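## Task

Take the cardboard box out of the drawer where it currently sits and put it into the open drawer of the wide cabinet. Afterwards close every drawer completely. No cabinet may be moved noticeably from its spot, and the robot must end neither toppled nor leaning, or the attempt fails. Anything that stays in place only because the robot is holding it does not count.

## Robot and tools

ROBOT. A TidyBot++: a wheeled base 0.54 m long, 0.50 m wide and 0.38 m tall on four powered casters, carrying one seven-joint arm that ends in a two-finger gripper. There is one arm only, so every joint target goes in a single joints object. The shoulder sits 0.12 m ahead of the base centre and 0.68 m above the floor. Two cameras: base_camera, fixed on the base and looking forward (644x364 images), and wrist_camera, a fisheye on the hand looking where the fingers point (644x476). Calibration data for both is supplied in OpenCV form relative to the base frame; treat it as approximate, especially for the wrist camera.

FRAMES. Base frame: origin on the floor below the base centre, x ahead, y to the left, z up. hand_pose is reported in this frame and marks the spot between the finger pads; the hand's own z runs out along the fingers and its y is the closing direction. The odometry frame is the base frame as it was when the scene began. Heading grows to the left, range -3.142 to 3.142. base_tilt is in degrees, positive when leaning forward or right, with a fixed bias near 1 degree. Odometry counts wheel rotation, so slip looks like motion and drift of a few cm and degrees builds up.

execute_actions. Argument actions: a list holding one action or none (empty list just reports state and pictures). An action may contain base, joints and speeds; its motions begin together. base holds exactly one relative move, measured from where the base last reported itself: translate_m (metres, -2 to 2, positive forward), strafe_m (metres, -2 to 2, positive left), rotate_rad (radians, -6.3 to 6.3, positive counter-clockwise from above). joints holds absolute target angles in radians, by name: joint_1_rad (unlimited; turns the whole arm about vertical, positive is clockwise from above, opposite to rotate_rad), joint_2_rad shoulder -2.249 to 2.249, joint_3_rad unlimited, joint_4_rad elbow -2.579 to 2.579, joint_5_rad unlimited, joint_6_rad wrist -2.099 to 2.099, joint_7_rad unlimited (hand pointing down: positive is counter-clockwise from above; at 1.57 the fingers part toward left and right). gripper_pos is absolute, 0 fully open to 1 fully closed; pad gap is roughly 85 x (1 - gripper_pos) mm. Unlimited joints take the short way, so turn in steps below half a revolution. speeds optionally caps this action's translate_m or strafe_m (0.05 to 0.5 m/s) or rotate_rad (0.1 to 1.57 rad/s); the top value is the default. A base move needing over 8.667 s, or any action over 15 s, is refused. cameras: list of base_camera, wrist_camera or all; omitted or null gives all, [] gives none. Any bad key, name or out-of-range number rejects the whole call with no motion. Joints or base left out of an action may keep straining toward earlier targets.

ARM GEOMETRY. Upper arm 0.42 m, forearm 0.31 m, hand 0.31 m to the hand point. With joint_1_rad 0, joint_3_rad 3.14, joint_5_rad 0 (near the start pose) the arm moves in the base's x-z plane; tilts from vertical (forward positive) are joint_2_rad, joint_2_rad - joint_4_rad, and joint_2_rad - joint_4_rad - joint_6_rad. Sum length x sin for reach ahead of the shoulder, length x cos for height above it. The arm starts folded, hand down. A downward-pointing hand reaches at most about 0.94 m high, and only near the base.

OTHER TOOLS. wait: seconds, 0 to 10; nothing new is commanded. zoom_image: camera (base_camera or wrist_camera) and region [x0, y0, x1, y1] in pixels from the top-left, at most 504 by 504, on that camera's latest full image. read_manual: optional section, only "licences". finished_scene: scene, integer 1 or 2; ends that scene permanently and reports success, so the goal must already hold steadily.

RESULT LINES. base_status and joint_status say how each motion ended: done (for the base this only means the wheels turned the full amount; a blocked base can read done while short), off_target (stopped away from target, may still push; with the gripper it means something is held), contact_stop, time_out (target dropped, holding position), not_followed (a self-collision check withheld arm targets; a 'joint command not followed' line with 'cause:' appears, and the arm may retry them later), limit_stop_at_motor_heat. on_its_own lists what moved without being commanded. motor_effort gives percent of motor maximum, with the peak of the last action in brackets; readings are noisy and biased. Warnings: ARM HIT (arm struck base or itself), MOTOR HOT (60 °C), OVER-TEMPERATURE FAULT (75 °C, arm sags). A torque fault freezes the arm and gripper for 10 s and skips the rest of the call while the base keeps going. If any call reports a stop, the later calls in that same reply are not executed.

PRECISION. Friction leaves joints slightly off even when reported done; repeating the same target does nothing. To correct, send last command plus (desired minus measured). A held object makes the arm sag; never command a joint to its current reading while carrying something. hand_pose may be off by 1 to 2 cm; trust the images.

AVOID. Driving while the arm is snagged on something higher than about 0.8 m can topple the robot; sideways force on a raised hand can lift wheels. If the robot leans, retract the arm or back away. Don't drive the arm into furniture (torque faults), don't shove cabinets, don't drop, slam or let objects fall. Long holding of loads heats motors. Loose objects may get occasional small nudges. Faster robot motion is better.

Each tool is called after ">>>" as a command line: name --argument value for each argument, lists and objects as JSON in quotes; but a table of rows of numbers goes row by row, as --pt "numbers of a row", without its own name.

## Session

>>> execute_actions --actions '[{"joints":{"joint_6_rad":0.2}}]'

Scene clock: 1.40 s.
base_odometry: x=+0.000 y=+0.000 heading=+0.000 (m, m, rad; odometry frame)
base_tilt: forward=-0.2 right=+0.2 (deg)
base_status: not commanded
joint_positions: joint_1_rad=+0.045 joint_2_rad=-0.318 joint_3_rad=+3.109 joint_4_rad=-2.527 joint_5_rad=-0.054 joint_6_rad=+0.180 joint_7_rad=+1.541 gripper_pos=+0.000
joint_status: all done
motor_effort: joint_1_rad=+0(1) joint_2_rad=-6(7) joint_3_rad=+0(1) joint_4_rad=+18(18) joint_5_rad=+0(0) joint_6_rad=+7(8) joint_7_rad=+0(1) (%)
hand_pose: x=+0.5188 y=-0.0065 z=+0.7566 quat_wxyz=(-0.010, +0.848, -0.041, +0.528) (m; base frame)
pictures: base_camera, wrist_camera
camera_calibration (this result's frames):
wrist_camera: T_world_to_cam=[[-0.0645389, -0.99181, -0.110213, 0.110058], [-0.388298, 0.126699, -0.912783, 0.955572], [0.919271, -0.0161144, -0.393295, -0.0450583], [0, 0, 0, 1]] pos_world=[0.41957, -0.0126395, 0.866639]
Images, in order (width x height): base_camera 644x364, wrist_camera 644x476.

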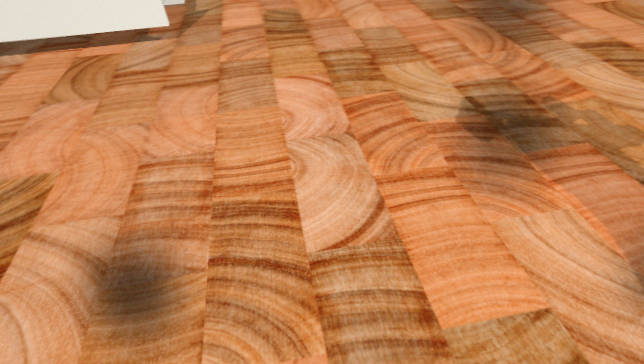

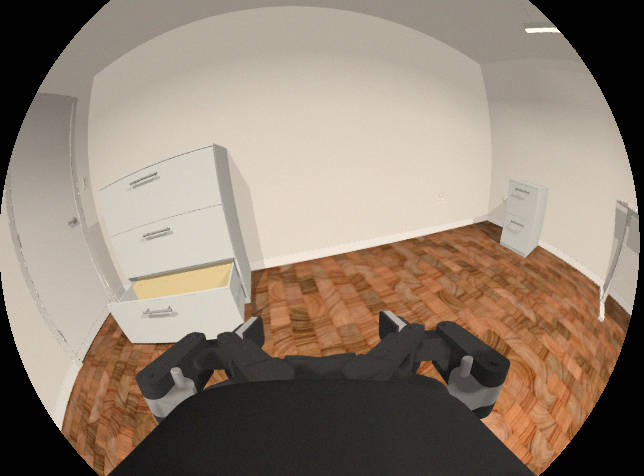

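>>> execute_actions --actions '[{"base":{"rotate_rad":-2.99},"joints":{"joint_1_rad":0,"joint_2_rad":0.0,"joint_3_rad":3.17,"joint_4_rad":-1.4,"joint_6_rad":-0.8,"joint_5_rad":0.04}}]'

Scene clock: 4.97 s.
base_odometry: x=+0.000 y=+0.000 heading=-2.989 (m, m, rad; odometry frame)
base_tilt: forward=-0.3 right=+0.2 (deg)
base_status: done
joint_positions: joint_1_rad=+0.012 joint_2_rad=+0.002 joint_3_rad=+3.168 joint_4_rad=-1.409 joint_5_rad=+0.002 joint_6_rad=-0.756 joint_7_rad=+1.541 gripper_pos=+0.000
joint_status: all done
motor_effort: joint_1_rad=+0(1) joint_2_rad=-22(24) joint_3_rad=+0(2) joint_4_rad=+21(21) joint_5_rad=+0(1) joint_6_rad=+7(8) joint_7_rad=+0(0) (%)
hand_pose: x=+0.6876 y=-0.0213 z=+0.9775 quat_wxyz=(+0.003, +0.883, -0.030, +0.468) (m; base frame)
pictures: base_camera, wrist_camera
camera_calibration (this result's frames):
wrist_camera: T_world_to_cam=[[-0.0682919, -0.995114, -0.0713026, 0.0950288], [-0.513269, 0.09633, -0.852805, 1.25132], [0.855507, -0.0216423, -0.517339, 0.0513419], [0, 0, 0, 1]] pos_world=[0.60483, -0.0248641, 1.10047]
Images, in order (width x height): base_camera 644x364, wrist_camera 644x476.

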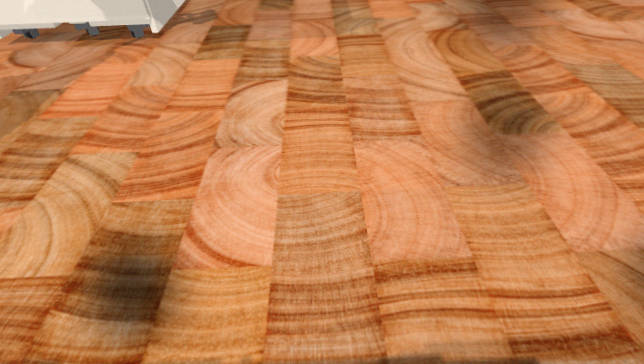

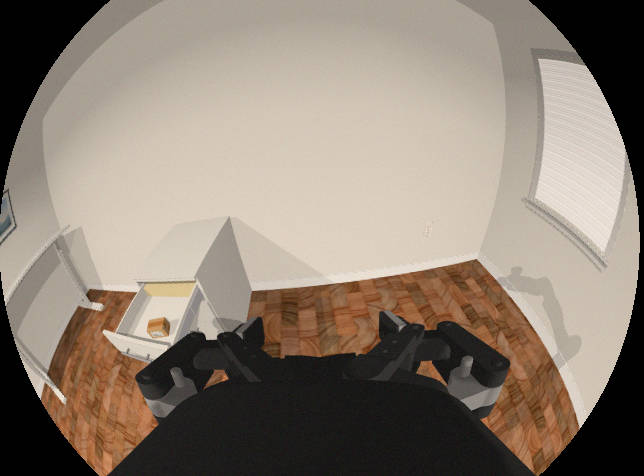

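>>> execute_actions --actions '[{"base":{"strafe_m":0.66},"joints":{"joint_2_rad":0.1,"joint_3_rad":3.13,"joint_4_rad":-1.45,"joint_6_rad":-1.45}}]' --cameras '[]'

>>> execute_actions --actions '[{"base":{"translate_m":0.27}}]'

Scene clock: 7.80 s.
base_odometry: x=+0.099 y=-0.653 heading=-2.990 (m, m, rad; odometry frame)
base_tilt: forward=-0.3 right=+0.2 (deg)
base_status: done
joint_positions: joint_1_rad=+0.008 joint_2_rad=+0.102 joint_3_rad=+3.138 joint_4_rad=-1.450 joint_5_rad=+0.004 joint_6_rad=-1.429 joint_7_rad=+1.541 gripper_pos=+0.000
joint_status: all done
motor_effort: joint_1_rad=+0(2) joint_2_rad=-22(25) joint_3_rad=-1(3) joint_4_rad=+17(20) joint_5_rad=+0(1) joint_6_rad=+1(6) joint_7_rad=+0(1) (%)
hand_pose: x=+0.5259 y=-0.0014 z=+0.7991 quat_wxyz=(+0.001, +0.997, -0.017, +0.080) (m; base frame)
pictures: none
No camera images: the call's "cameras" was empty. Leave "cameras" out to get every camera's image.

Scene clock: 9.63 s.
base_odometry: x=-0.167 y=-0.694 heading=-2.989 (m, m, rad; odometry frame)
base_tilt: forward=-0.2 right=+0.2 (deg)
base_status: done
joint_positions: joint_1_rad=+0.008 joint_2_rad=+0.106 joint_3_rad=+3.138 joint_4_rad=-1.450 joint_5_rad=+0.004 joint_6_rad=-1.429 joint_7_rad=+1.541 gripper_pos=+0.000
joint_status: not commanded
motor_effort: joint_1_rad=+0(1) joint_2_rad=-21(24) joint_3_rad=-1(2) joint_4_rad=+17(18) joint_5_rad=+0(1) joint_6_rad=+2(2) joint_7_rad=+0(1) (%)
hand_pose: x=+0.5263 y=-0.0014 z=+0.7976 quat_wxyz=(+0.001, +0.997, -0.017, +0.079) (m; base frame)
pictures: base_camera, wrist_camera
camera_calibration (this result's frames):
wrist_camera: T_world_to_cam=[[-0.0774376, -0.996661, -0.0258734, 0.0595533], [-0.974899, 0.0811293, -0.207341, 0.74133], [0.208748, 0.00916798, -0.977927, 0.804501], [0, 0, 0, 1]] pos_world=[0.559396, -0.00816479, 0.941992]
Images, in order (width x height): base_camera 644x364, wrist_camera 644x476.

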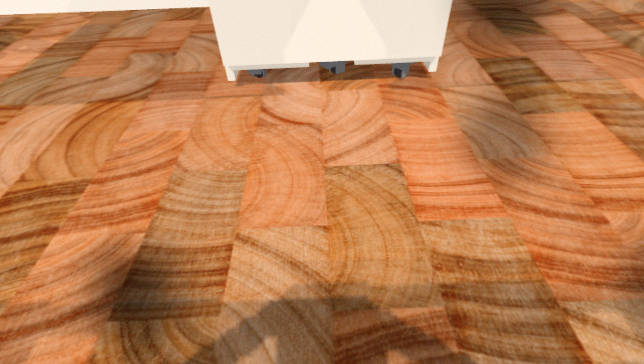

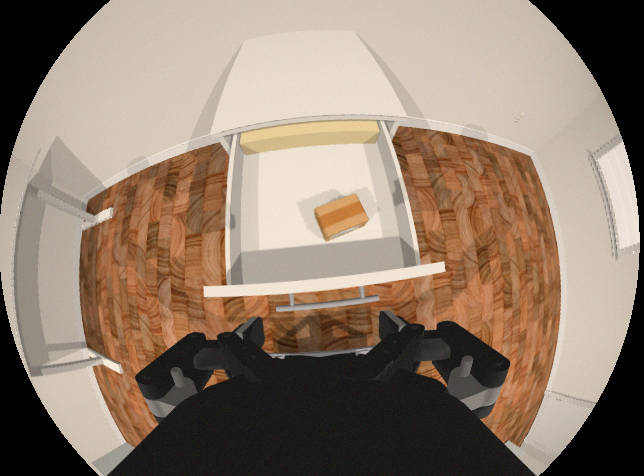

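>>> execute_actions --actions '[{"base":{"translate_m":0.145},"joints":{"joint_1_rad":0.115,"joint_7_rad":0.41}}]' --cameras '[]'

>>> execute_actions --actions '[{"joints":{"joint_2_rad":0.36,"joint_4_rad":-1.66,"joint_6_rad":-1.085}}]' --cameras '["wrist_camera"]'

Scene clock: 11.23 s.
base_odometry: x=-0.311 y=-0.716 heading=-2.988 (m, m, rad; odometry frame)
base_tilt: forward=-0.2 right=+0.3 (deg)
base_status: done
joint_positions: joint_1_rad=+0.102 joint_2_rad=+0.106 joint_3_rad=+3.138 joint_4_rad=-1.450 joint_5_rad=+0.004 joint_6_rad=-1.429 joint_7_rad=+0.422 gripper_pos=+0.000
joint_status: all done
motor_effort: joint_1_rad=+1(3) joint_2_rad=-21(24) joint_3_rad=+0(0) joint_4_rad=+17(18) joint_5_rad=+0(1) joint_6_rad=+2(2) joint_7_rad=-1(1) (%)
hand_pose: x=+0.5244 y=-0.0396 z=+0.7974 quat_wxyz=(-0.038, +0.810, -0.582, +0.069) (m; base frame)
pictures: none
No camera images: the call's "cameras" was empty. Leave "cameras" out to get every camera's image.

Scene clock: 12.77 s.
base_odometry: x=-0.311 y=-0.716 heading=-2.988 (m, m, rad; odometry frame)
base_tilt: forward=-0.3 right=+0.3 (deg)
base_status: not commanded
joint_positions: joint_1_rad=+0.102 joint_2_rad=+0.363 joint_3_rad=+3.138 joint_4_rad=-1.656 joint_5_rad=+0.004 joint_6_rad=-1.125 joint_7_rad=+0.422 gripper_pos=+0.000
joint_status: all done
motor_effort: joint_1_rad=+0(1) joint_2_rad=-28(31) joint_3_rad=+0(1) joint_4_rad=+14(16) joint_5_rad=+0(0) joint_6_rad=-1(2) joint_7_rad=-1(1) (%)
hand_pose: x=+0.5486 y=-0.0419 z=+0.6275 quat_wxyz=(+0.002, +0.812, -0.583, -0.001) (m; base frame)
pictures: wrist_camera
camera_calibration (this result's frames):
wrist_camera: T_world_to_cam=[[-0.961406, -0.274797, -0.0135818, 0.524028], [-0.273757, 0.960364, -0.0525139, 0.286104], [0.0274741, -0.0467691, -0.998528, 0.743887], [0, 0, 0, 1]] pos_world=[0.561689, -0.0959719, 0.764934]
Images, in order (width x height): wrist_camera 644x476.

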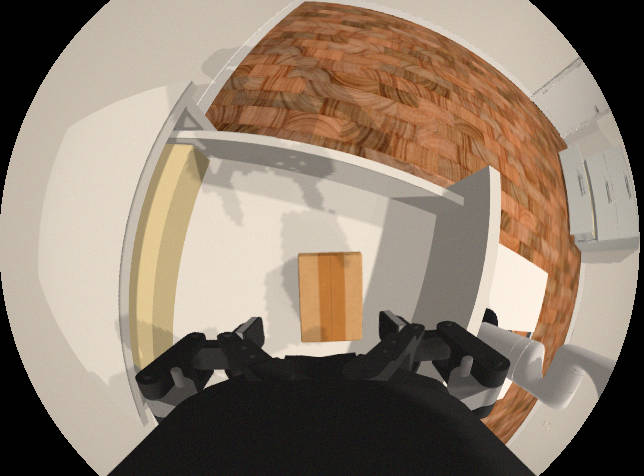

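>>> execute_actions --actions '[{"joints":{"joint_2_rad":0.42,"joint_4_rad":-1.82,"joint_6_rad":-0.87}}]' --cameras '["wrist_camera"]'

Scene clock: 14.23 s.
base_odometry: x=-0.311 y=-0.716 heading=-2.988 (m, m, rad; odometry frame)
base_tilt: forward=-0.2 right=+0.2 (deg)
base_status: not commanded
joint_positions: joint_1_rad=+0.102 joint_2_rad=+0.418 joint_3_rad=+3.138 joint_4_rad=-1.815 joint_5_rad=+0.004 joint_6_rad=-0.911 joint_7_rad=+0.422 gripper_pos=+0.000
joint_status: all done
motor_effort: joint_1_rad=+1(1) joint_2_rad=-28(29) joint_3_rad=-1(1) joint_4_rad=+13(14) joint_5_rad=+0(0) joint_6_rad=+0(0) joint_7_rad=+0(1) (%)
hand_pose: x=+0.5347 y=-0.0403 z=+0.5617 quat_wxyz=(+0.001, +0.813, -0.583, -0.001) (m; base frame)
pictures: wrist_camera
camera_calibration (this result's frames):
wrist_camera: T_world_to_cam=[[-0.96124, -0.275358, -0.0139746, 0.510348], [-0.274314, 0.960234, -0.0519937, 0.277339], [0.0277358, -0.046145, -0.99855, 0.678604], [0, 0, 0, 1]] pos_world=[0.547823, -0.0944673, 0.699171]
Images, in order (width x height): wrist_camera 644x476.

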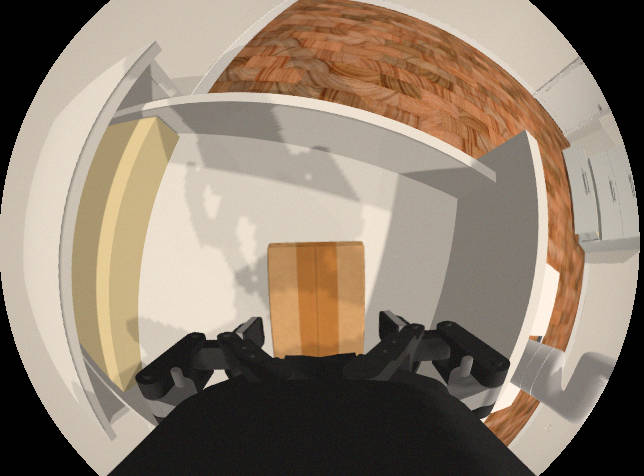

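>>> execute_actions --actions '[{"joints":{"joint_2_rad":0.465,"joint_4_rad":-1.845,"joint_6_rad":-0.8}}]' --cameras '[]'

>>> execute_actions --actions '[{"joints":{"gripper_pos":1}}]' --cameras '[]'

>>> execute_actions --actions '[{"joints":{"joint_2_rad":0.25,"joint_4_rad":-1.5,"joint_6_rad":-1.39}}]' --cameras '["wrist_camera"]'

>>> execute_actions --actions '[{"base":{"translate_m":-0.29},"joints":{"joint_7_rad":0.04,"joint_1_rad":0.03}}]' --cameras '[]'

>>> execute_actions --actions '[{"joints":{"joint_2_rad":0.47,"joint_4_rad":-1.81,"joint_6_rad":-0.83}}]' --cameras '["wrist_camera"]'

>>> execute_actions --actions '[{"base":{"translate_m":0.34},"speeds":{"translate_m":0.12}}]'

Scene clock: 15.30 s.
base_odometry: x=-0.311 y=-0.716 heading=-2.988 (m, m, rad; odometry frame)
base_tilt: forward=-0.2 right=+0.2 (deg)
base_status: not commanded
joint_positions: joint_1_rad=+0.102 joint_2_rad=+0.461 joint_3_rad=+3.138 joint_4_rad=-1.836 joint_5_rad=+0.004 joint_6_rad=-0.839 joint_7_rad=+0.422 gripper_pos=+0.000
joint_status: all done
motor_effort: joint_1_rad=+1(1) joint_2_rad=-29(30) joint_3_rad=-1(1) joint_4_rad=+12(13) joint_5_rad=+0(0) joint_6_rad=+0(2) joint_7_rad=-1(1) (%)
hand_pose: x=+0.5412 y=-0.0409 z=+0.5386 quat_wxyz=(-0.001, +0.813, -0.583, +0.003) (m; base frame)
pictures: none
No camera images: the call's "cameras" was empty. Leave "cameras" out to get every camera's image.

Scene clock: 16.40 s.
base_odometry: x=-0.311 y=-0.716 heading=-2.988 (m, m, rad; odometry frame)
base_tilt: forward=-0.1 right=+0.1 (deg)
base_status: not commanded
joint_positions: joint_1_rad=+0.102 joint_2_rad=+0.458 joint_3_rad=+3.137 joint_4_rad=-1.837 joint_5_rad=+0.004 joint_6_rad=-0.837 joint_7_rad=+0.422 gripper_pos=+0.342
joint_status: gripper_pos off_target (ended at +0.342, target +1.000)
motor_effort: joint_1_rad=+1(2) joint_2_rad=-27(29) joint_3_rad=-1(2) joint_4_rad=+10(13) joint_5_rad=+0(1) joint_6_rad=-2(1) joint_7_rad=+0(1) (%)
hand_pose: x=+0.5416 y=-0.0409 z=+0.5398 quat_wxyz=(-0.002, +0.813, -0.583, +0.004) (m; base frame)
pictures: none
No camera images: the call's "cameras" was empty. Leave "cameras" out to get every camera's image.

Scene clock: 17.87 s.
base_odometry: x=-0.311 y=-0.716 heading=-2.988 (m, m, rad; odometry frame)
base_tilt: forward=-0.3 right=+0.2 (deg)
base_status: not commanded
joint_positions: joint_1_rad=+0.102 joint_2_rad=+0.253 joint_3_rad=+3.137 joint_4_rad=-1.510 joint_5_rad=+0.004 joint_6_rad=-1.352 joint_7_rad=+0.422 gripper_pos=+0.342
joint_status: all done
motor_effort: joint_1_rad=+0(1) joint_2_rad=-25(33) joint_3_rad=+0(1) joint_4_rad=+17(17) joint_5_rad=+0(0) joint_6_rad=+0(1) joint_7_rad=-1(0) (%)
hand_pose: x=+0.5391 y=-0.0411 z=+0.7180 quat_wxyz=(-0.006, +0.812, -0.583, +0.012) (m; base frame)
pictures: wrist_camera
camera_calibration (this result's frames):
wrist_camera: T_world_to_cam=[[-0.960752, -0.2743, -0.0414166, 0.535964], [-0.271411, 0.960322, -0.0641715, 0.294556], [0.0573755, -0.050412, -0.997079, 0.817335], [0, 0, 0, 1]] pos_world=[0.54798, -0.0946507, 0.856048]
Images, in order (width x height): wrist_camera 644x476.

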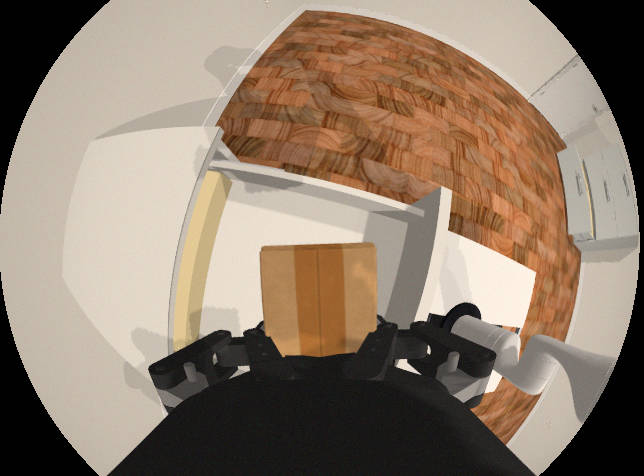

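Scene clock: 19.90 s.
base_odometry: x=-0.024 y=-0.672 heading=-2.989 (m, m, rad; odometry frame)
base_tilt: forward=-0.2 right=+0.2 (deg)
base_status: done
joint_positions: joint_1_rad=+0.034 joint_2_rad=+0.249 joint_3_rad=+3.133 joint_4_rad=-1.507 joint_5_rad=+0.005 joint_6_rad=-1.353 joint_7_rad=+0.060 gripper_pos=+0.342
joint_status: all done
motor_effort: joint_1_rad=+0(2) joint_2_rad=-25(28) joint_3_rad=-1(3) joint_4_rad=+17(17) joint_5_rad=+0(1) joint_6_rad=+0(1) joint_7_rad=-1(1) (%)
hand_pose: x=+0.5414 y=-0.0114 z=+0.7204 quat_wxyz=(-0.010, +0.719, -0.695, +0.013) (m; base frame)
pictures: none
No camera images: the call's "cameras" was empty. Leave "cameras" out to get every camera's image.

Scene clock: 21.43 s.
base_odometry: x=-0.024 y=-0.672 heading=-2.989 (m, m, rad; odometry frame)
base_tilt: forward=-0.2 right=+0.3 (deg)
base_status: not commanded
joint_positions: joint_1_rad=+0.034 joint_2_rad=+0.475 joint_3_rad=+3.133 joint_4_rad=-1.807 joint_5_rad=+0.005 joint_6_rad=-0.870 joint_7_rad=+0.060 gripper_pos=+0.342
joint_status: all done
motor_effort: joint_1_rad=+0(0) joint_2_rad=-30(33) joint_3_rad=-1(1) joint_4_rad=+12(16) joint_5_rad=+0(0) joint_6_rad=-1(2) joint_7_rad=-1(1) (%)
hand_pose: x=+0.5462 y=-0.0108 z=+0.5395 quat_wxyz=(+0.004, +0.720, -0.694, -0.004) (m; base frame)
pictures: wrist_camera
camera_calibration (this result's frames):
wrist_camera: T_world_to_cam=[[-0.99991, 0.0115864, -0.00673976, 0.549468], [0.0119197, 0.998591, -0.0517089, 0.0949411], [0.00613115, -0.0517846, -0.998639, 0.669203], [0, 0, 0, 1]] pos_world=[0.544184, -0.0665193, 0.676905]
Images, in order (width x height): wrist_camera 644x476.

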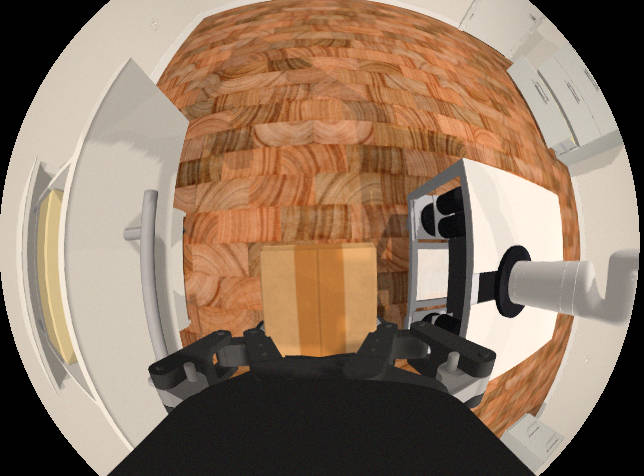

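Scene clock: 24.87 s.
base_odometry: x=-0.360 y=-0.724 heading=-2.988 (m, m, rad; odometry frame)
base_tilt: forward=-0.2 right=+0.2 (deg)
base_status: done
joint_positions: joint_1_rad=+0.034 joint_2_rad=+0.469 joint_3_rad=+3.133 joint_4_rad=-1.813 joint_5_rad=+0.005 joint_6_rad=-0.870 joint_7_rad=+0.060 gripper_pos=+0.343
joint_status: not commanded
motor_effort: joint_1_rad=+0(2) joint_2_rad=-30(30) joint_3_rad=-1(2) joint_4_rad=+13(16) joint_5_rad=+0(1) joint_6_rad=+1(5) joint_7_rad=-1(1) (%)
hand_pose: x=+0.5439 y=-0.0105 z=+0.5407 quat_wxyz=(+0.004, +0.720, -0.694, -0.004) (m; base frame)
pictures: base_camera, wrist_camera
camera_calibration (this result's frames):
wrist_camera: T_world_to_cam=[[-0.999918, 0.0108431, -0.00676502, 0.547215], [0.0111783, 0.998602, -0.0516538, 0.0951166], [0.00619548, -0.0517252, -0.998642, 0.670455], [0, 0, 0, 1]] pos_world=[0.541954, -0.0662378, 0.67816]
Images, in order (width x height): base_camera 644x364, wrist_camera 644x476.

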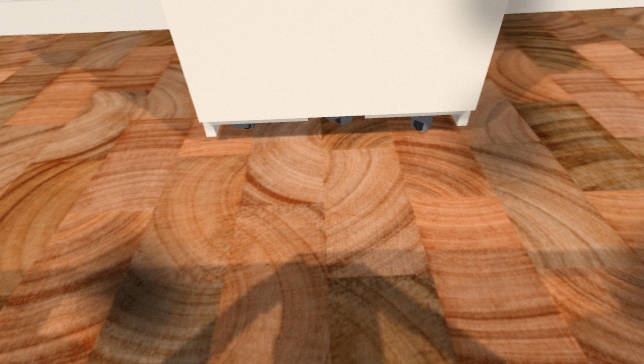

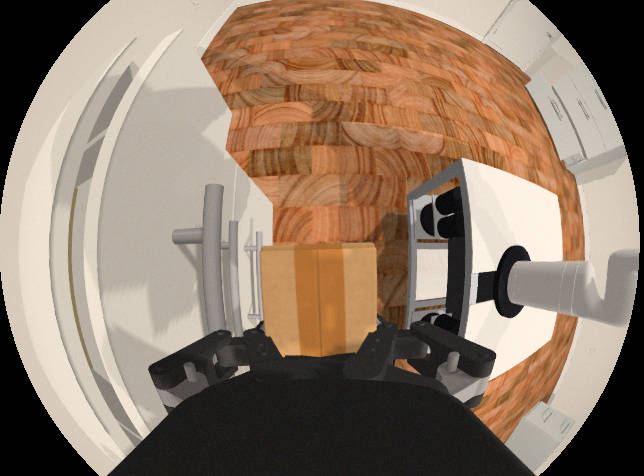

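>>> execute_actions --actions '[{"base":{"translate_m":0.06},"speeds":{"translate_m":0.05}}]'

Scene clock: 26.60 s.
base_odometry: x=-0.419 y=-0.734 heading=-2.987 (m, m, rad; odometry frame)
base_tilt: forward=-0.2 right=+0.2 (deg)
base_status: done
joint_positions: joint_1_rad=+0.034 joint_2_rad=+0.449 joint_3_rad=+3.133 joint_4_rad=-1.822 joint_5_rad=+0.005 joint_6_rad=-0.870 joint_7_rad=+0.060 gripper_pos=+0.343
joint_status: not commanded
motor_effort: joint_1_rad=+0(3) joint_2_rad=-23(31) joint_3_rad=-1(2) joint_4_rad=+14(21) joint_5_rad=+0(1) joint_6_rad=+5(11) joint_7_rad=+0(1) (%)
hand_pose: x=+0.5421 y=-0.0105 z=+0.5471 quat_wxyz=(+0.000, +0.720, -0.694, +0.000) (m; base frame)
pictures: base_camera, wrist_camera
camera_calibration (this result's frames):
wrist_camera: T_world_to_cam=[[-0.999782, 0.0108021, -0.0178468, 0.551409], [0.0117169, 0.998579, -0.0519802, 0.0953191], [0.01726, -0.052178, -0.998489, 0.670766], [0, 0, 0, 1]] pos_world=[0.538595, -0.0661408, 0.684548]
Images, in order (width x height): base_camera 644x364, wrist_camera 644x476.

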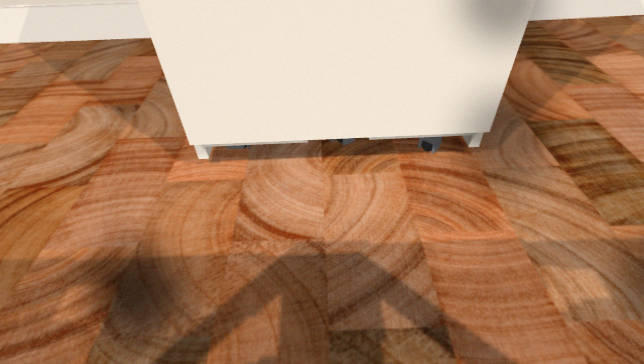

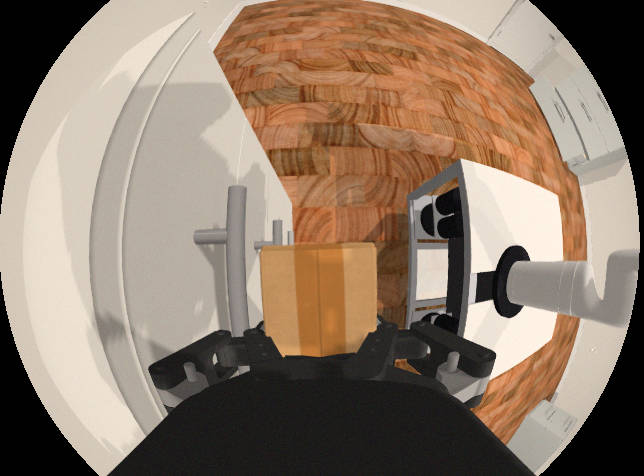

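>>> execute_actions --actions '[{"base":{"translate_m":-0.5}}]' --cameras '["wrist_camera"]'

>>> execute_actions --actions '[{"base":{"rotate_rad":3.14},"joints":{"joint_1_rad":0,"joint_2_rad":0.1,"joint_4_rad":-2.0,"joint_6_rad":-0.8,"joint_7_rad":1.57}}]' --cameras '[]'

>>> execute_actions --actions '[{"base":{"strafe_m":1.35}}]' --cameras '[]'

>>> execute_actions --actions '[{"base":{"translate_m":0.52}}]'

Scene clock: 29.27 s.
base_odometry: x=+0.075 y=-0.657 heading=-2.987 (m, m, rad; odometry frame)
base_tilt: forward=-0.2 right=+0.2 (deg)
base_status: done
joint_positions: joint_1_rad=+0.034 joint_2_rad=+0.473 joint_3_rad=+3.133 joint_4_rad=-1.813 joint_5_rad=+0.006 joint_6_rad=-0.868 joint_7_rad=+0.060 gripper_pos=+0.343
joint_status: not commanded
motor_effort: joint_1_rad=+0(6) joint_2_rad=-30(32) joint_3_rad=-1(5) joint_4_rad=+12(13) joint_5_rad=+0(1) joint_6_rad=+0(3) joint_7_rad=-1(0) (%)
hand_pose: x=+0.5441 y=-0.0107 z=+0.5392 quat_wxyz=(+0.004, +0.720, -0.694, -0.004) (m; base frame)
pictures: wrist_camera
camera_calibration (this result's frames):
wrist_camera: T_world_to_cam=[[-0.999931, 0.0103073, -0.00554785, 0.546749], [0.010583, 0.998581, -0.0521968, 0.0958443], [0.00500197, -0.052252, -0.998621, 0.66954], [0, 0, 0, 1]] pos_world=[0.542348, -0.066359, 0.676653]
Images, in order (width x height): wrist_camera 644x476.

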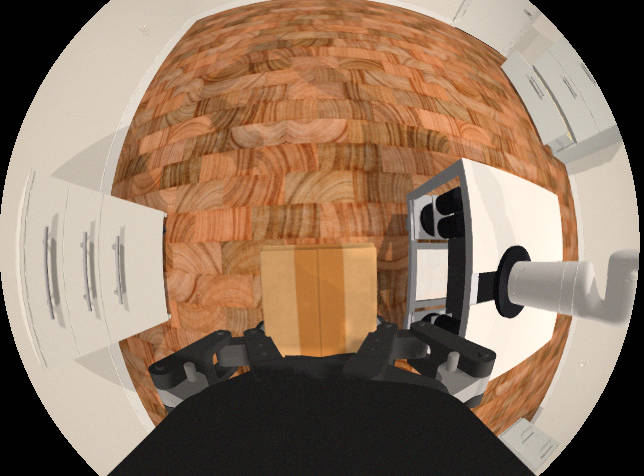

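Scene clock: 32.63 s.
base_odometry: x=+0.075 y=-0.657 heading=+0.151 (m, m, rad; odometry frame)
base_tilt: forward=-0.3 right=+0.3 (deg)
base_status: done
joint_positions: joint_1_rad=+0.005 joint_2_rad=+0.115 joint_3_rad=+3.132 joint_4_rad=-1.990 joint_5_rad=+0.006 joint_6_rad=-0.838 joint_7_rad=+1.550 gripper_pos=+0.343
joint_status: all done
motor_effort: joint_1_rad=+0(5) joint_2_rad=-20(31) joint_3_rad=-1(4) joint_4_rad=+15(14) joint_5_rad=+0(1) joint_6_rad=+2(2) joint_7_rad=-1(1) (%)
hand_pose: x=+0.4992 y=+0.0015 z=+0.6347 quat_wxyz=(+0.001, +0.995, -0.007, +0.099) (m; base frame)
pictures: none
No camera images: the call's "cameras" was empty. Leave "cameras" out to get every camera's image.

Scene clock: 36.70 s.
base_odometry: x=-0.132 y=+0.677 heading=+0.153 (m, m, rad; odometry frame)
base_tilt: forward=-0.2 right=+0.2 (deg)
base_status: done
joint_positions: joint_1_rad=+0.005 joint_2_rad=+0.115 joint_3_rad=+3.132 joint_4_rad=-1.990 joint_5_rad=+0.006 joint_6_rad=-0.838 joint_7_rad=+1.550 gripper_pos=+0.343
joint_status: not commanded
motor_effort: joint_1_rad=+0(2) joint_2_rad=-20(22) joint_3_rad=-1(3) joint_4_rad=+15(15) joint_5_rad=+0(1) joint_6_rad=+2(2) joint_7_rad=-1(0) (%)
hand_pose: x=+0.4991 y=+0.0018 z=+0.6346 quat_wxyz=(+0.001, +0.995, -0.006, +0.099) (m; base frame)
pictures: none
No camera images: the call's "cameras" was empty. Leave "cameras" out to get every camera's image.

Scene clock: 39.10 s.
base_odometry: x=+0.382 y=+0.757 heading=+0.154 (m, m, rad; odometry frame)
base_tilt: forward=-0.2 right=+0.3 (deg)
base_status: done
joint_positions: joint_1_rad=+0.005 joint_2_rad=+0.110 joint_3_rad=+3.132 joint_4_rad=-1.996 joint_5_rad=+0.006 joint_6_rad=-0.838 joint_7_rad=+1.550 gripper_pos=+0.343
joint_status: not commanded
motor_effort: joint_1_rad=+0(1) joint_2_rad=-19(22) joint_3_rad=-1(2) joint_4_rad=+15(17) joint_5_rad=+0(0) joint_6_rad=+2(3) joint_7_rad=-1(1) (%)
hand_pose: x=+0.4969 y=+0.0018 z=+0.6347 quat_wxyz=(+0.001, +0.995, -0.006, +0.099) (m; base frame)
pictures: base_camera, wrist_camera
camera_calibration (this result's frames):
wrist_camera: T_world_to_cam=[[-0.0556828, -0.998104, -0.0262274, 0.045662], [-0.966938, 0.0604541, -0.247741, 0.700333], [0.248857, 0.0115654, -0.968471, 0.625429], [0, 0, 0, 1]] pos_world=[0.524079, -0.00399582, 0.780408]
Images, in order (width x height): base_camera 644x364, wrist_camera 644x476.

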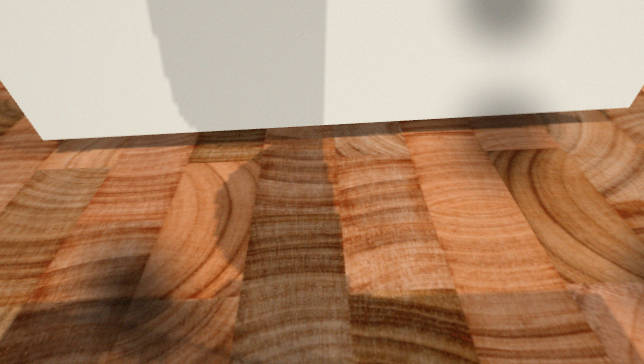

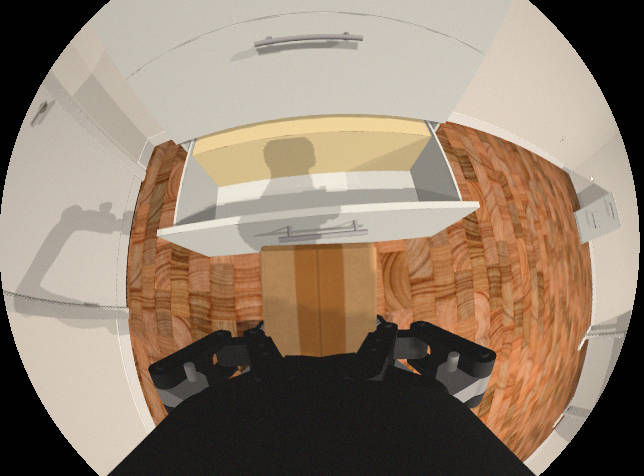

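>>> execute_actions --actions '[{"base":{"rotate_rad":0.04}}]' --cameras '[]'

>>> execute_actions --actions '[{"base":{"translate_m":0.25},"joints":{"joint_2_rad":0.483,"joint_4_rad":-1.8,"joint_6_rad":-0.83}}]'

>>> execute_actions --actions '[{"joints":{"joint_2_rad":1.108,"joint_4_rad":-1.828,"joint_6_rad":-0.18}}]'

Scene clock: 39.90 s.
base_odometry: x=+0.382 y=+0.757 heading=+0.193 (m, m, rad; odometry frame)
base_tilt: forward=-0.2 right=+0.2 (deg)
base_status: done
joint_positions: joint_1_rad=+0.002 joint_2_rad=+0.110 joint_3_rad=+3.130 joint_4_rad=-1.996 joint_5_rad=+0.006 joint_6_rad=-0.838 joint_7_rad=+1.550 gripper_pos=+0.343
joint_status: not commanded
motor_effort: joint_1_rad=+0(3) joint_2_rad=-21(21) joint_3_rad=+0(3) joint_4_rad=+15(16) joint_5_rad=+0(1) joint_6_rad=+2(2) joint_7_rad=+0(0) (%)
hand_pose: x=+0.4968 y=+0.0036 z=+0.6347 quat_wxyz=(+0.000, +0.995, -0.004, +0.099) (m; base frame)
pictures: none
No camera images: the call's "cameras" was empty. Leave "cameras" out to get every camera's image.

Scene clock: 41.70 s.
base_odometry: x=+0.628 y=+0.805 heading=+0.194 (m, m, rad; odometry frame)
base_tilt: forward=-0.2 right=+0.1 (deg)
base_status: done
joint_positions: joint_1_rad=+0.002 joint_2_rad=+0.492 joint_3_rad=+3.130 joint_4_rad=-1.810 joint_5_rad=+0.006 joint_6_rad=-0.838 joint_7_rad=+1.550 gripper_pos=+0.343
joint_status: all done
motor_effort: joint_1_rad=-1(2) joint_2_rad=-31(33) joint_3_rad=+0(2) joint_4_rad=+13(17) joint_5_rad=+0(1) joint_6_rad=+0(2) joint_7_rad=-1(1) (%)
hand_pose: x=+0.5521 y=+0.0043 z=+0.5316 quat_wxyz=(+0.000, +1.000, -0.004, +0.001) (m; base frame)
pictures: base_camera, wrist_camera
camera_calibration (this result's frames):
wrist_camera: T_world_to_cam=[[-0.055644, -0.998286, -0.0181474, 0.0443068], [-0.996942, 0.0565496, -0.053936, 0.641618], [0.0548698, 0.0150907, -0.998379, 0.634789], [0, 0, 0, 1]] pos_world=[0.607291, -0.00163186, 0.669171]
Images, in order (width x height): base_camera 644x364, wrist_camera 644x476.

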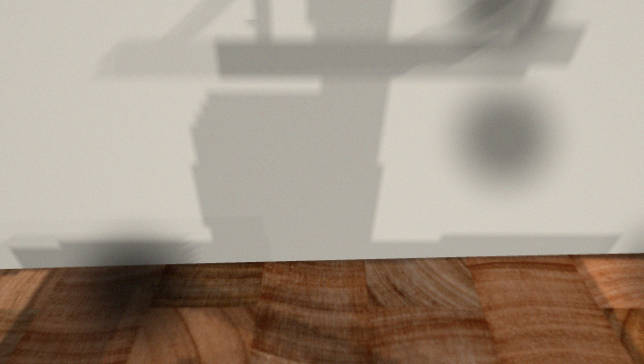

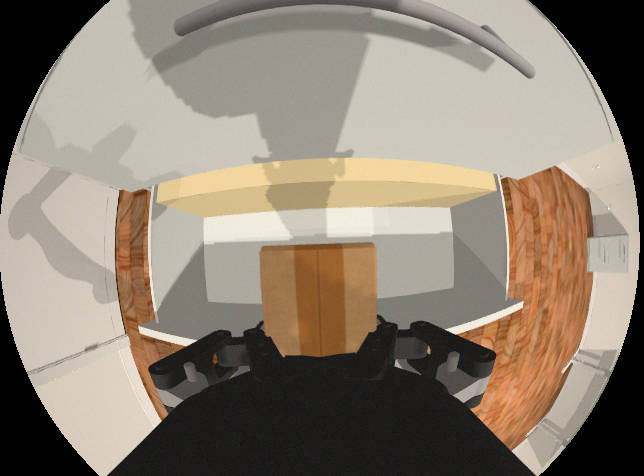

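Scene clock: 43.57 s.
base_odometry: x=+0.628 y=+0.805 heading=+0.194 (m, m, rad; odometry frame)
base_tilt: forward=-0.2 right=+0.2 (deg)
base_status: not commanded
joint_positions: joint_1_rad=+0.002 joint_2_rad=+1.108 joint_3_rad=+3.130 joint_4_rad=-1.819 joint_5_rad=+0.006 joint_6_rad=-0.222 joint_7_rad=+1.550 gripper_pos=+0.343
joint_status: all done
motor_effort: joint_1_rad=+0(0) joint_2_rad=-37(39) joint_3_rad=-2(2) joint_4_rad=+3(13) joint_5_rad=+0(0) joint_6_rad=+0(1) joint_7_rad=-1(1) (%)
hand_pose: x=+0.5605 y=+0.0068 z=+0.2514 quat_wxyz=(-0.004, +1.000, -0.006, -0.003) (m; base frame)
pictures: base_camera, wrist_camera
camera_calibration (this result's frames):
wrist_camera: T_world_to_cam=[[-0.0587536, -0.997944, -0.0256039, 0.0457539], [-0.997195, 0.0598622, -0.0449263, 0.632549], [0.0463667, 0.0228925, -0.998662, 0.359302], [0, 0, 0, 1]] pos_world=[0.616803, -0.000431201, 0.388411]
Images, in order (width x height): base_camera 644x364, wrist_camera 644x476.

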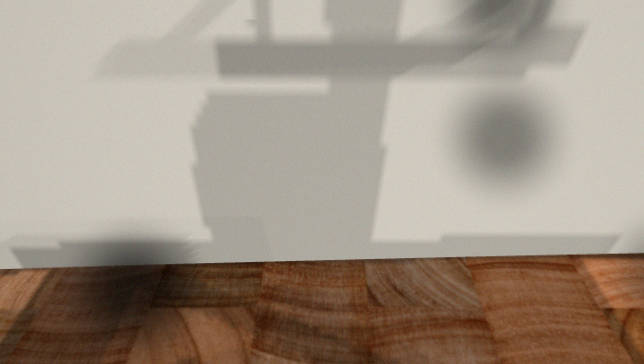

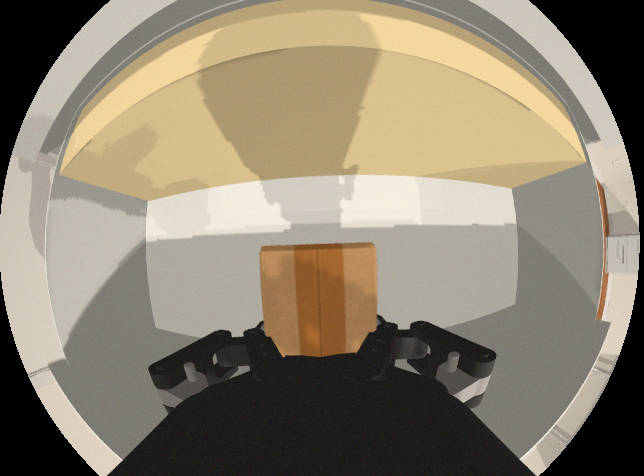

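Enough clearance.

>>> execute_actions --actions '[{"joints":{"joint_2_rad":1.455,"joint_4_rad":-1.59,"joint_6_rad":-0.05}}]' --cameras '[]'

>>> execute_actions --actions '[{"joints":{"gripper_pos":0}}]' --cameras '[]'

>>> execute_actions --actions '[{"joints":{"joint_2_rad":1.108,"joint_4_rad":-1.84,"joint_6_rad":-0.23}}]' --cameras '["wrist_camera"]'

>>> execute_actions --actions '[{"joints":{"joint_2_rad":0.483,"joint_4_rad":-1.85,"joint_6_rad":-0.85,"gripper_pos":1}}]' --cameras '[]'

>>> execute_actions --actions '[{"joints":{"joint_2_rad":-0.1,"joint_4_rad":-2.2,"joint_6_rad":-0.9}}]' --cameras '[]'

>>> execute_actions --actions '[{"base":{"translate_m":0.4},"speeds":{"translate_m":0.1},"joints":{"joint_1_rad":1.57,"joint_7_rad":3.0}}]'

Scene clock: 45.37 s.
base_odometry: x=+0.628 y=+0.805 heading=+0.194 (m, m, rad; odometry frame)
base_tilt: forward=-0.2 right=+0.2 (deg)
base_status: not commanded
joint_positions: joint_1_rad=+0.002 joint_2_rad=+1.459 joint_3_rad=+3.130 joint_4_rad=-1.602 joint_5_rad=+0.006 joint_6_rad=-0.093 joint_7_rad=+1.550 gripper_pos=+0.343
joint_status: all done
motor_effort: joint_1_rad=+0(0) joint_2_rad=-38(40) joint_3_rad=-2(1) joint_4_rad=+1(3) joint_5_rad=+0(0) joint_6_rad=+0(0) joint_7_rad=-1(1) (%)
hand_pose: x=+0.5581 y=+0.0075 z=+0.1042 quat_wxyz=(-0.005, +1.000, -0.007, -0.007) (m; base frame)
pictures: none
No camera images: the call's "cameras" was empty. Leave "cameras" out to get every camera's image.

Scene clock: 46.47 s.
base_odometry: x=+0.628 y=+0.805 heading=+0.194 (m, m, rad; odometry frame)
base_tilt: forward=-0.2 right=+0.2 (deg)
base_status: not commanded
joint_positions: joint_1_rad=+0.002 joint_2_rad=+1.459 joint_3_rad=+3.130 joint_4_rad=-1.602 joint_5_rad=+0.006 joint_6_rad=-0.093 joint_7_rad=+1.550 gripper_pos=+0.000
joint_status: all done
motor_effort: joint_1_rad=+1(1) joint_2_rad=-38(37) joint_3_rad=-2(2) joint_4_rad=+1(1) joint_5_rad=+0(0) joint_6_rad=-1(1) joint_7_rad=-1(0) (%)
hand_pose: x=+0.5581 y=+0.0075 z=+0.1042 quat_wxyz=(-0.005, +1.000, -0.007, -0.007) (m; base frame)
pictures: none
No camera images: the call's "cameras" was empty. Leave "cameras" out to get every camera's image.

Scene clock: 47.97 s.
base_odometry: x=+0.628 y=+0.805 heading=+0.194 (m, m, rad; odometry frame)
base_tilt: forward=-0.2 right=+0.2 (deg)
base_status: not commanded
joint_positions: joint_1_rad=+0.002 joint_2_rad=+1.111 joint_3_rad=+3.130 joint_4_rad=-1.830 joint_5_rad=+0.006 joint_6_rad=-0.188 joint_7_rad=+1.550 gripper_pos=+0.000
joint_status: all done
motor_effort: joint_1_rad=+1(0) joint_2_rad=-36(39) joint_3_rad=-2(2) joint_4_rad=+3(4) joint_5_rad=+0(0) joint_6_rad=+0(2) joint_7_rad=-1(0) (%)
hand_pose: x=+0.5627 y=+0.0069 z=+0.2495 quat_wxyz=(-0.005, +1.000, -0.006, +0.006) (m; base frame)
pictures: wrist_camera
camera_calibration (this result's frames):
wrist_camera: T_world_to_cam=[[-0.0584258, -0.997926, -0.0270147, 0.0460882], [-0.996134, 0.0600563, -0.0641064, 0.638896], [0.0655958, 0.0231648, -0.997577, 0.346178], [0, 0, 0, 1]] pos_world=[0.616411, -0.000396274, 0.387542]
Images, in order (width x height): wrist_camera 644x476.

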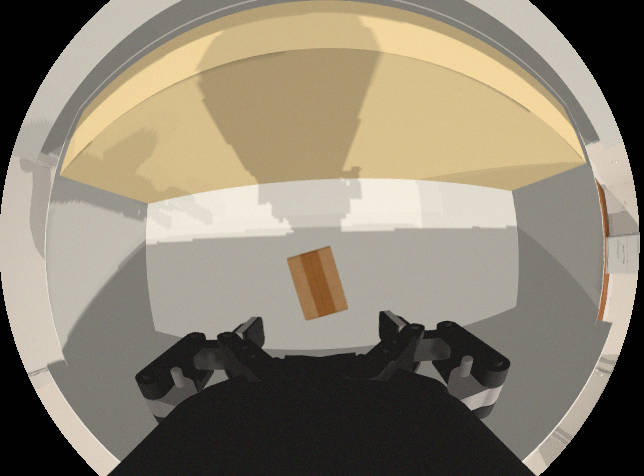

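Scene clock: 49.83 s.
base_odometry: x=+0.628 y=+0.805 heading=+0.194 (m, m, rad; odometry frame)
base_tilt: forward=-0.2 right=+0.2 (deg)
base_status: not commanded
joint_positions: joint_1_rad=+0.002 joint_2_rad=+0.488 joint_3_rad=+3.130 joint_4_rad=-1.838 joint_5_rad=+0.006 joint_6_rad=-0.810 joint_7_rad=+1.550 gripper_pos=+0.999
joint_status: all done
motor_effort: joint_1_rad=+0(0) joint_2_rad=-29(38) joint_3_rad=-1(1) joint_4_rad=+11(12) joint_5_rad=+0(0) joint_6_rad=+0(0) joint_7_rad=-1(1) (%)
hand_pose: x=+0.5470 y=+0.0044 z=+0.5267 quat_wxyz=(+0.000, +1.000, -0.004, +0.003) (m; base frame)
pictures: none
No camera images: the call's "cameras" was empty. Leave "cameras" out to get every camera's image.

Scene clock: 51.63 s.
base_odometry: x=+0.628 y=+0.805 heading=+0.194 (m, m, rad; odometry frame)
base_tilt: forward=-0.2 right=+0.3 (deg)
base_status: not commanded
joint_positions: joint_1_rad=+0.002 joint_2_rad=-0.094 joint_3_rad=+3.130 joint_4_rad=-2.190 joint_5_rad=+0.006 joint_6_rad=-0.858 joint_7_rad=+1.550 gripper_pos=+0.999
joint_status: all done
motor_effort: joint_1_rad=+0(0) joint_2_rad=-12(30) joint_3_rad=+0(1) joint_4_rad=+15(16) joint_5_rad=+0(0) joint_6_rad=+2(3) joint_7_rad=-1(0) (%)
hand_pose: x=+0.4094 y=+0.0027 z=+0.6372 quat_wxyz=(+0.002, +0.996, -0.004, +0.094) (m; base frame)
pictures: none
No camera images: the call's "cameras" was empty. Leave "cameras" out to get every camera's image.

Scene clock: 56.20 s.
base_odometry: x=+1.020 y=+0.883 heading=+0.195 (m, m, rad; odometry frame)
base_tilt: forward=-0.3 right=+0.2 (deg)
base_status: done
joint_positions: joint_1_rad=+1.557 joint_2_rad=-0.097 joint_3_rad=+3.130 joint_4_rad=-2.192 joint_5_rad=+0.006 joint_6_rad=-0.859 joint_7_rad=+2.967 gripper_pos=+0.999
joint_status: all done
motor_effort: joint_1_rad=+0(1) joint_2_rad=-12(14) joint_3_rad=+0(2) joint_4_rad=+15(16) joint_5_rad=+0(1) joint_6_rad=+1(2) joint_7_rad=-1(1) (%)
hand_pose: x=+0.1259 y=-0.2890 z=+0.6373 quat_wxyz=(+0.093, +0.993, -0.073, +0.006) (m; base frame)
pictures: base_camera, wrist_camera
camera_calibration (this result's frames):
wrist_camera: T_world_to_cam=[[-0.192455, -0.967186, 0.165871, -0.361373], [-0.979872, 0.180273, -0.0857492, 0.29289], [0.0530333, -0.179035, -0.982412, 0.702089], [0, 0, 0, 1]] pos_world=[0.180213, -0.276617, 0.774797]
Images, in order (width x height): base_camera 644x364, wrist_camera 644x476.

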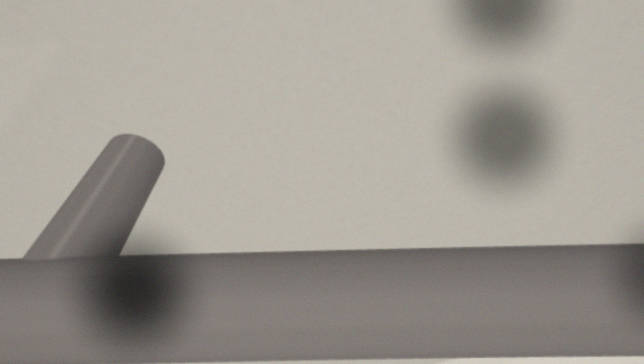

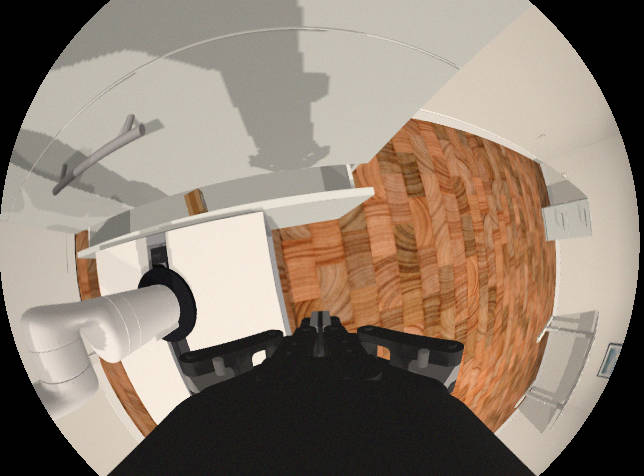

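>>> execute_actions --actions '[{"base":{"translate_m":0.078},"speeds":{"translate_m":0.05}}]'

>>> execute_actions --actions '[{"base":{"translate_m":-0.12}}]'

>>> zoom_image --camera "wrist_camera" --region '[200,60,480,260]'

Scene clock: 58.30 s.
base_odometry: x=+1.097 y=+0.898 heading=+0.196 (m, m, rad; odometry frame)
base_tilt: forward=-0.3 right=+0.2 (deg)
base_status: done
joint_positions: joint_1_rad=+1.558 joint_2_rad=-0.097 joint_3_rad=+3.130 joint_4_rad=-2.192 joint_5_rad=+0.006 joint_6_rad=-0.859 joint_7_rad=+2.967 gripper_pos=+0.999
joint_status: not commanded
motor_effort: joint_1_rad=+0(1) joint_2_rad=-13(13) joint_3_rad=+0(1) joint_4_rad=+15(15) joint_5_rad=+0(1) joint_6_rad=+2(2) joint_7_rad=+0(1) (%)
hand_pose: x=+0.1257 y=-0.2890 z=+0.6373 quat_wxyz=(+0.093, +0.993, -0.073, +0.006) (m; base frame)
pictures: base_camera, wrist_camera
camera_calibration (this result's frames):
wrist_camera: T_world_to_cam=[[-0.193291, -0.967022, 0.165853, -0.361257], [-0.979715, 0.181123, -0.0857452, 0.292868], [0.0528778, -0.179062, -0.982416, 0.702115], [0, 0, 0, 1]] pos_world=[0.179973, -0.276666, 0.774797]
Images, in order (width x height): base_camera 644x364, wrist_camera 644x476.

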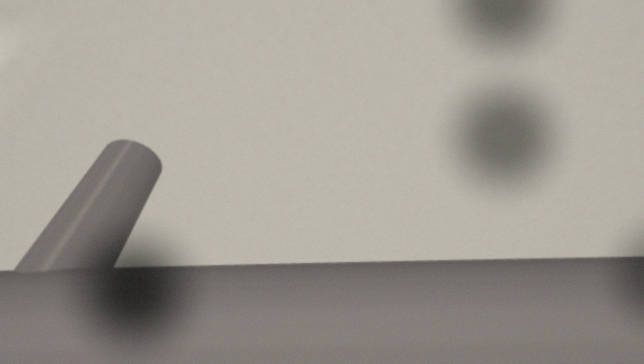

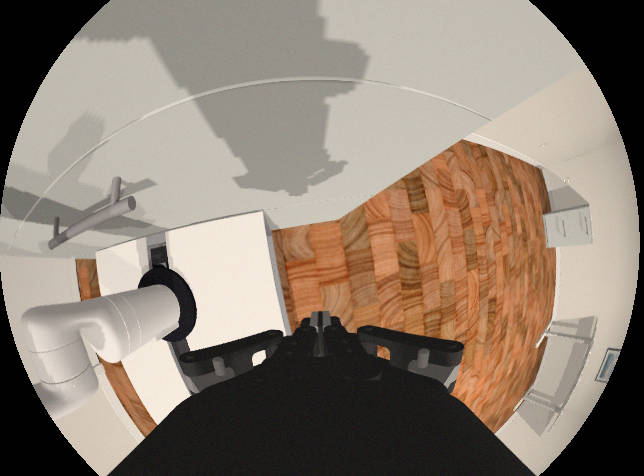

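Scene clock: 59.63 s.
base_odometry: x=+0.979 y=+0.875 heading=+0.197 (m, m, rad; odometry frame)
base_tilt: forward=-0.3 right=+0.2 (deg)
base_status: done
joint_positions: joint_1_rad=+1.562 joint_2_rad=-0.097 joint_3_rad=+3.131 joint_4_rad=-2.192 joint_5_rad=+0.006 joint_6_rad=-0.859 joint_7_rad=+2.967 gripper_pos=+0.999
joint_status: not commanded
motor_effort: joint_1_rad=+0(1) joint_2_rad=-12(12) joint_3_rad=+0(1) joint_4_rad=+15(15) joint_5_rad=-1(1) joint_6_rad=+1(2) joint_7_rad=-1(0) (%)
hand_pose: x=+0.1244 y=-0.2890 z=+0.6373 quat_wxyz=(+0.093, +0.993, -0.075, +0.006) (m; base frame)
pictures: base_camera, wrist_camera
camera_calibration (this result's frames):
wrist_camera: T_world_to_cam=[[-0.197236, -0.966232, 0.165811, -0.360758], [-0.978973, 0.18514, -0.0856423, 0.292659], [0.0520522, -0.179216, -0.982432, 0.702241], [0, 0, 0, 1]] pos_world=[0.178798, -0.276906, 0.774785]
Images, in order (width x height): base_camera 644x364, wrist_camera 644x476.

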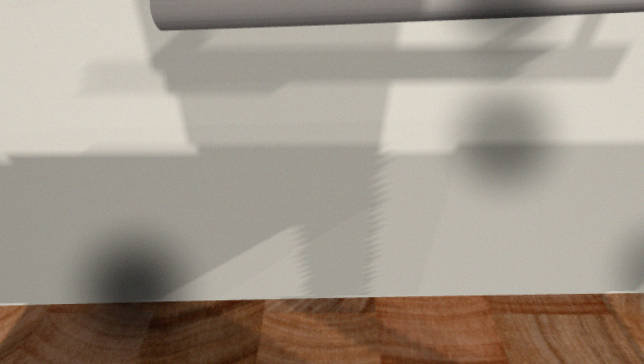

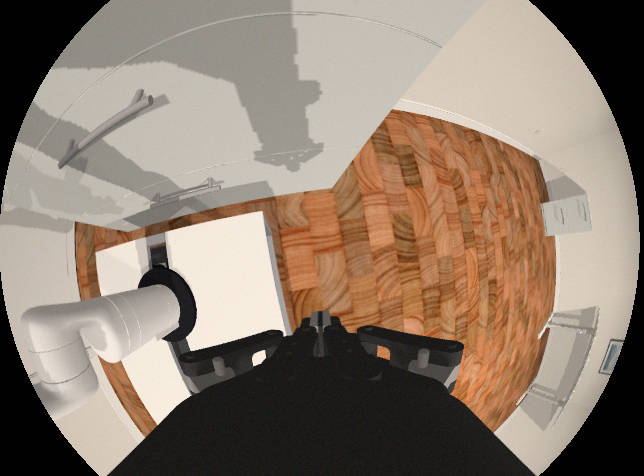

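Region (200, 60, 480, 260) of wrist_camera's 644x476 image, scaled by 1.800; it fills the top 360 rows of this view, and the rest is white.

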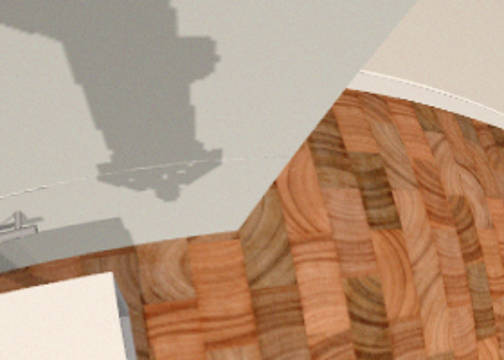

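>>> finished_scene --scene 2

The scene is finished: the task was done.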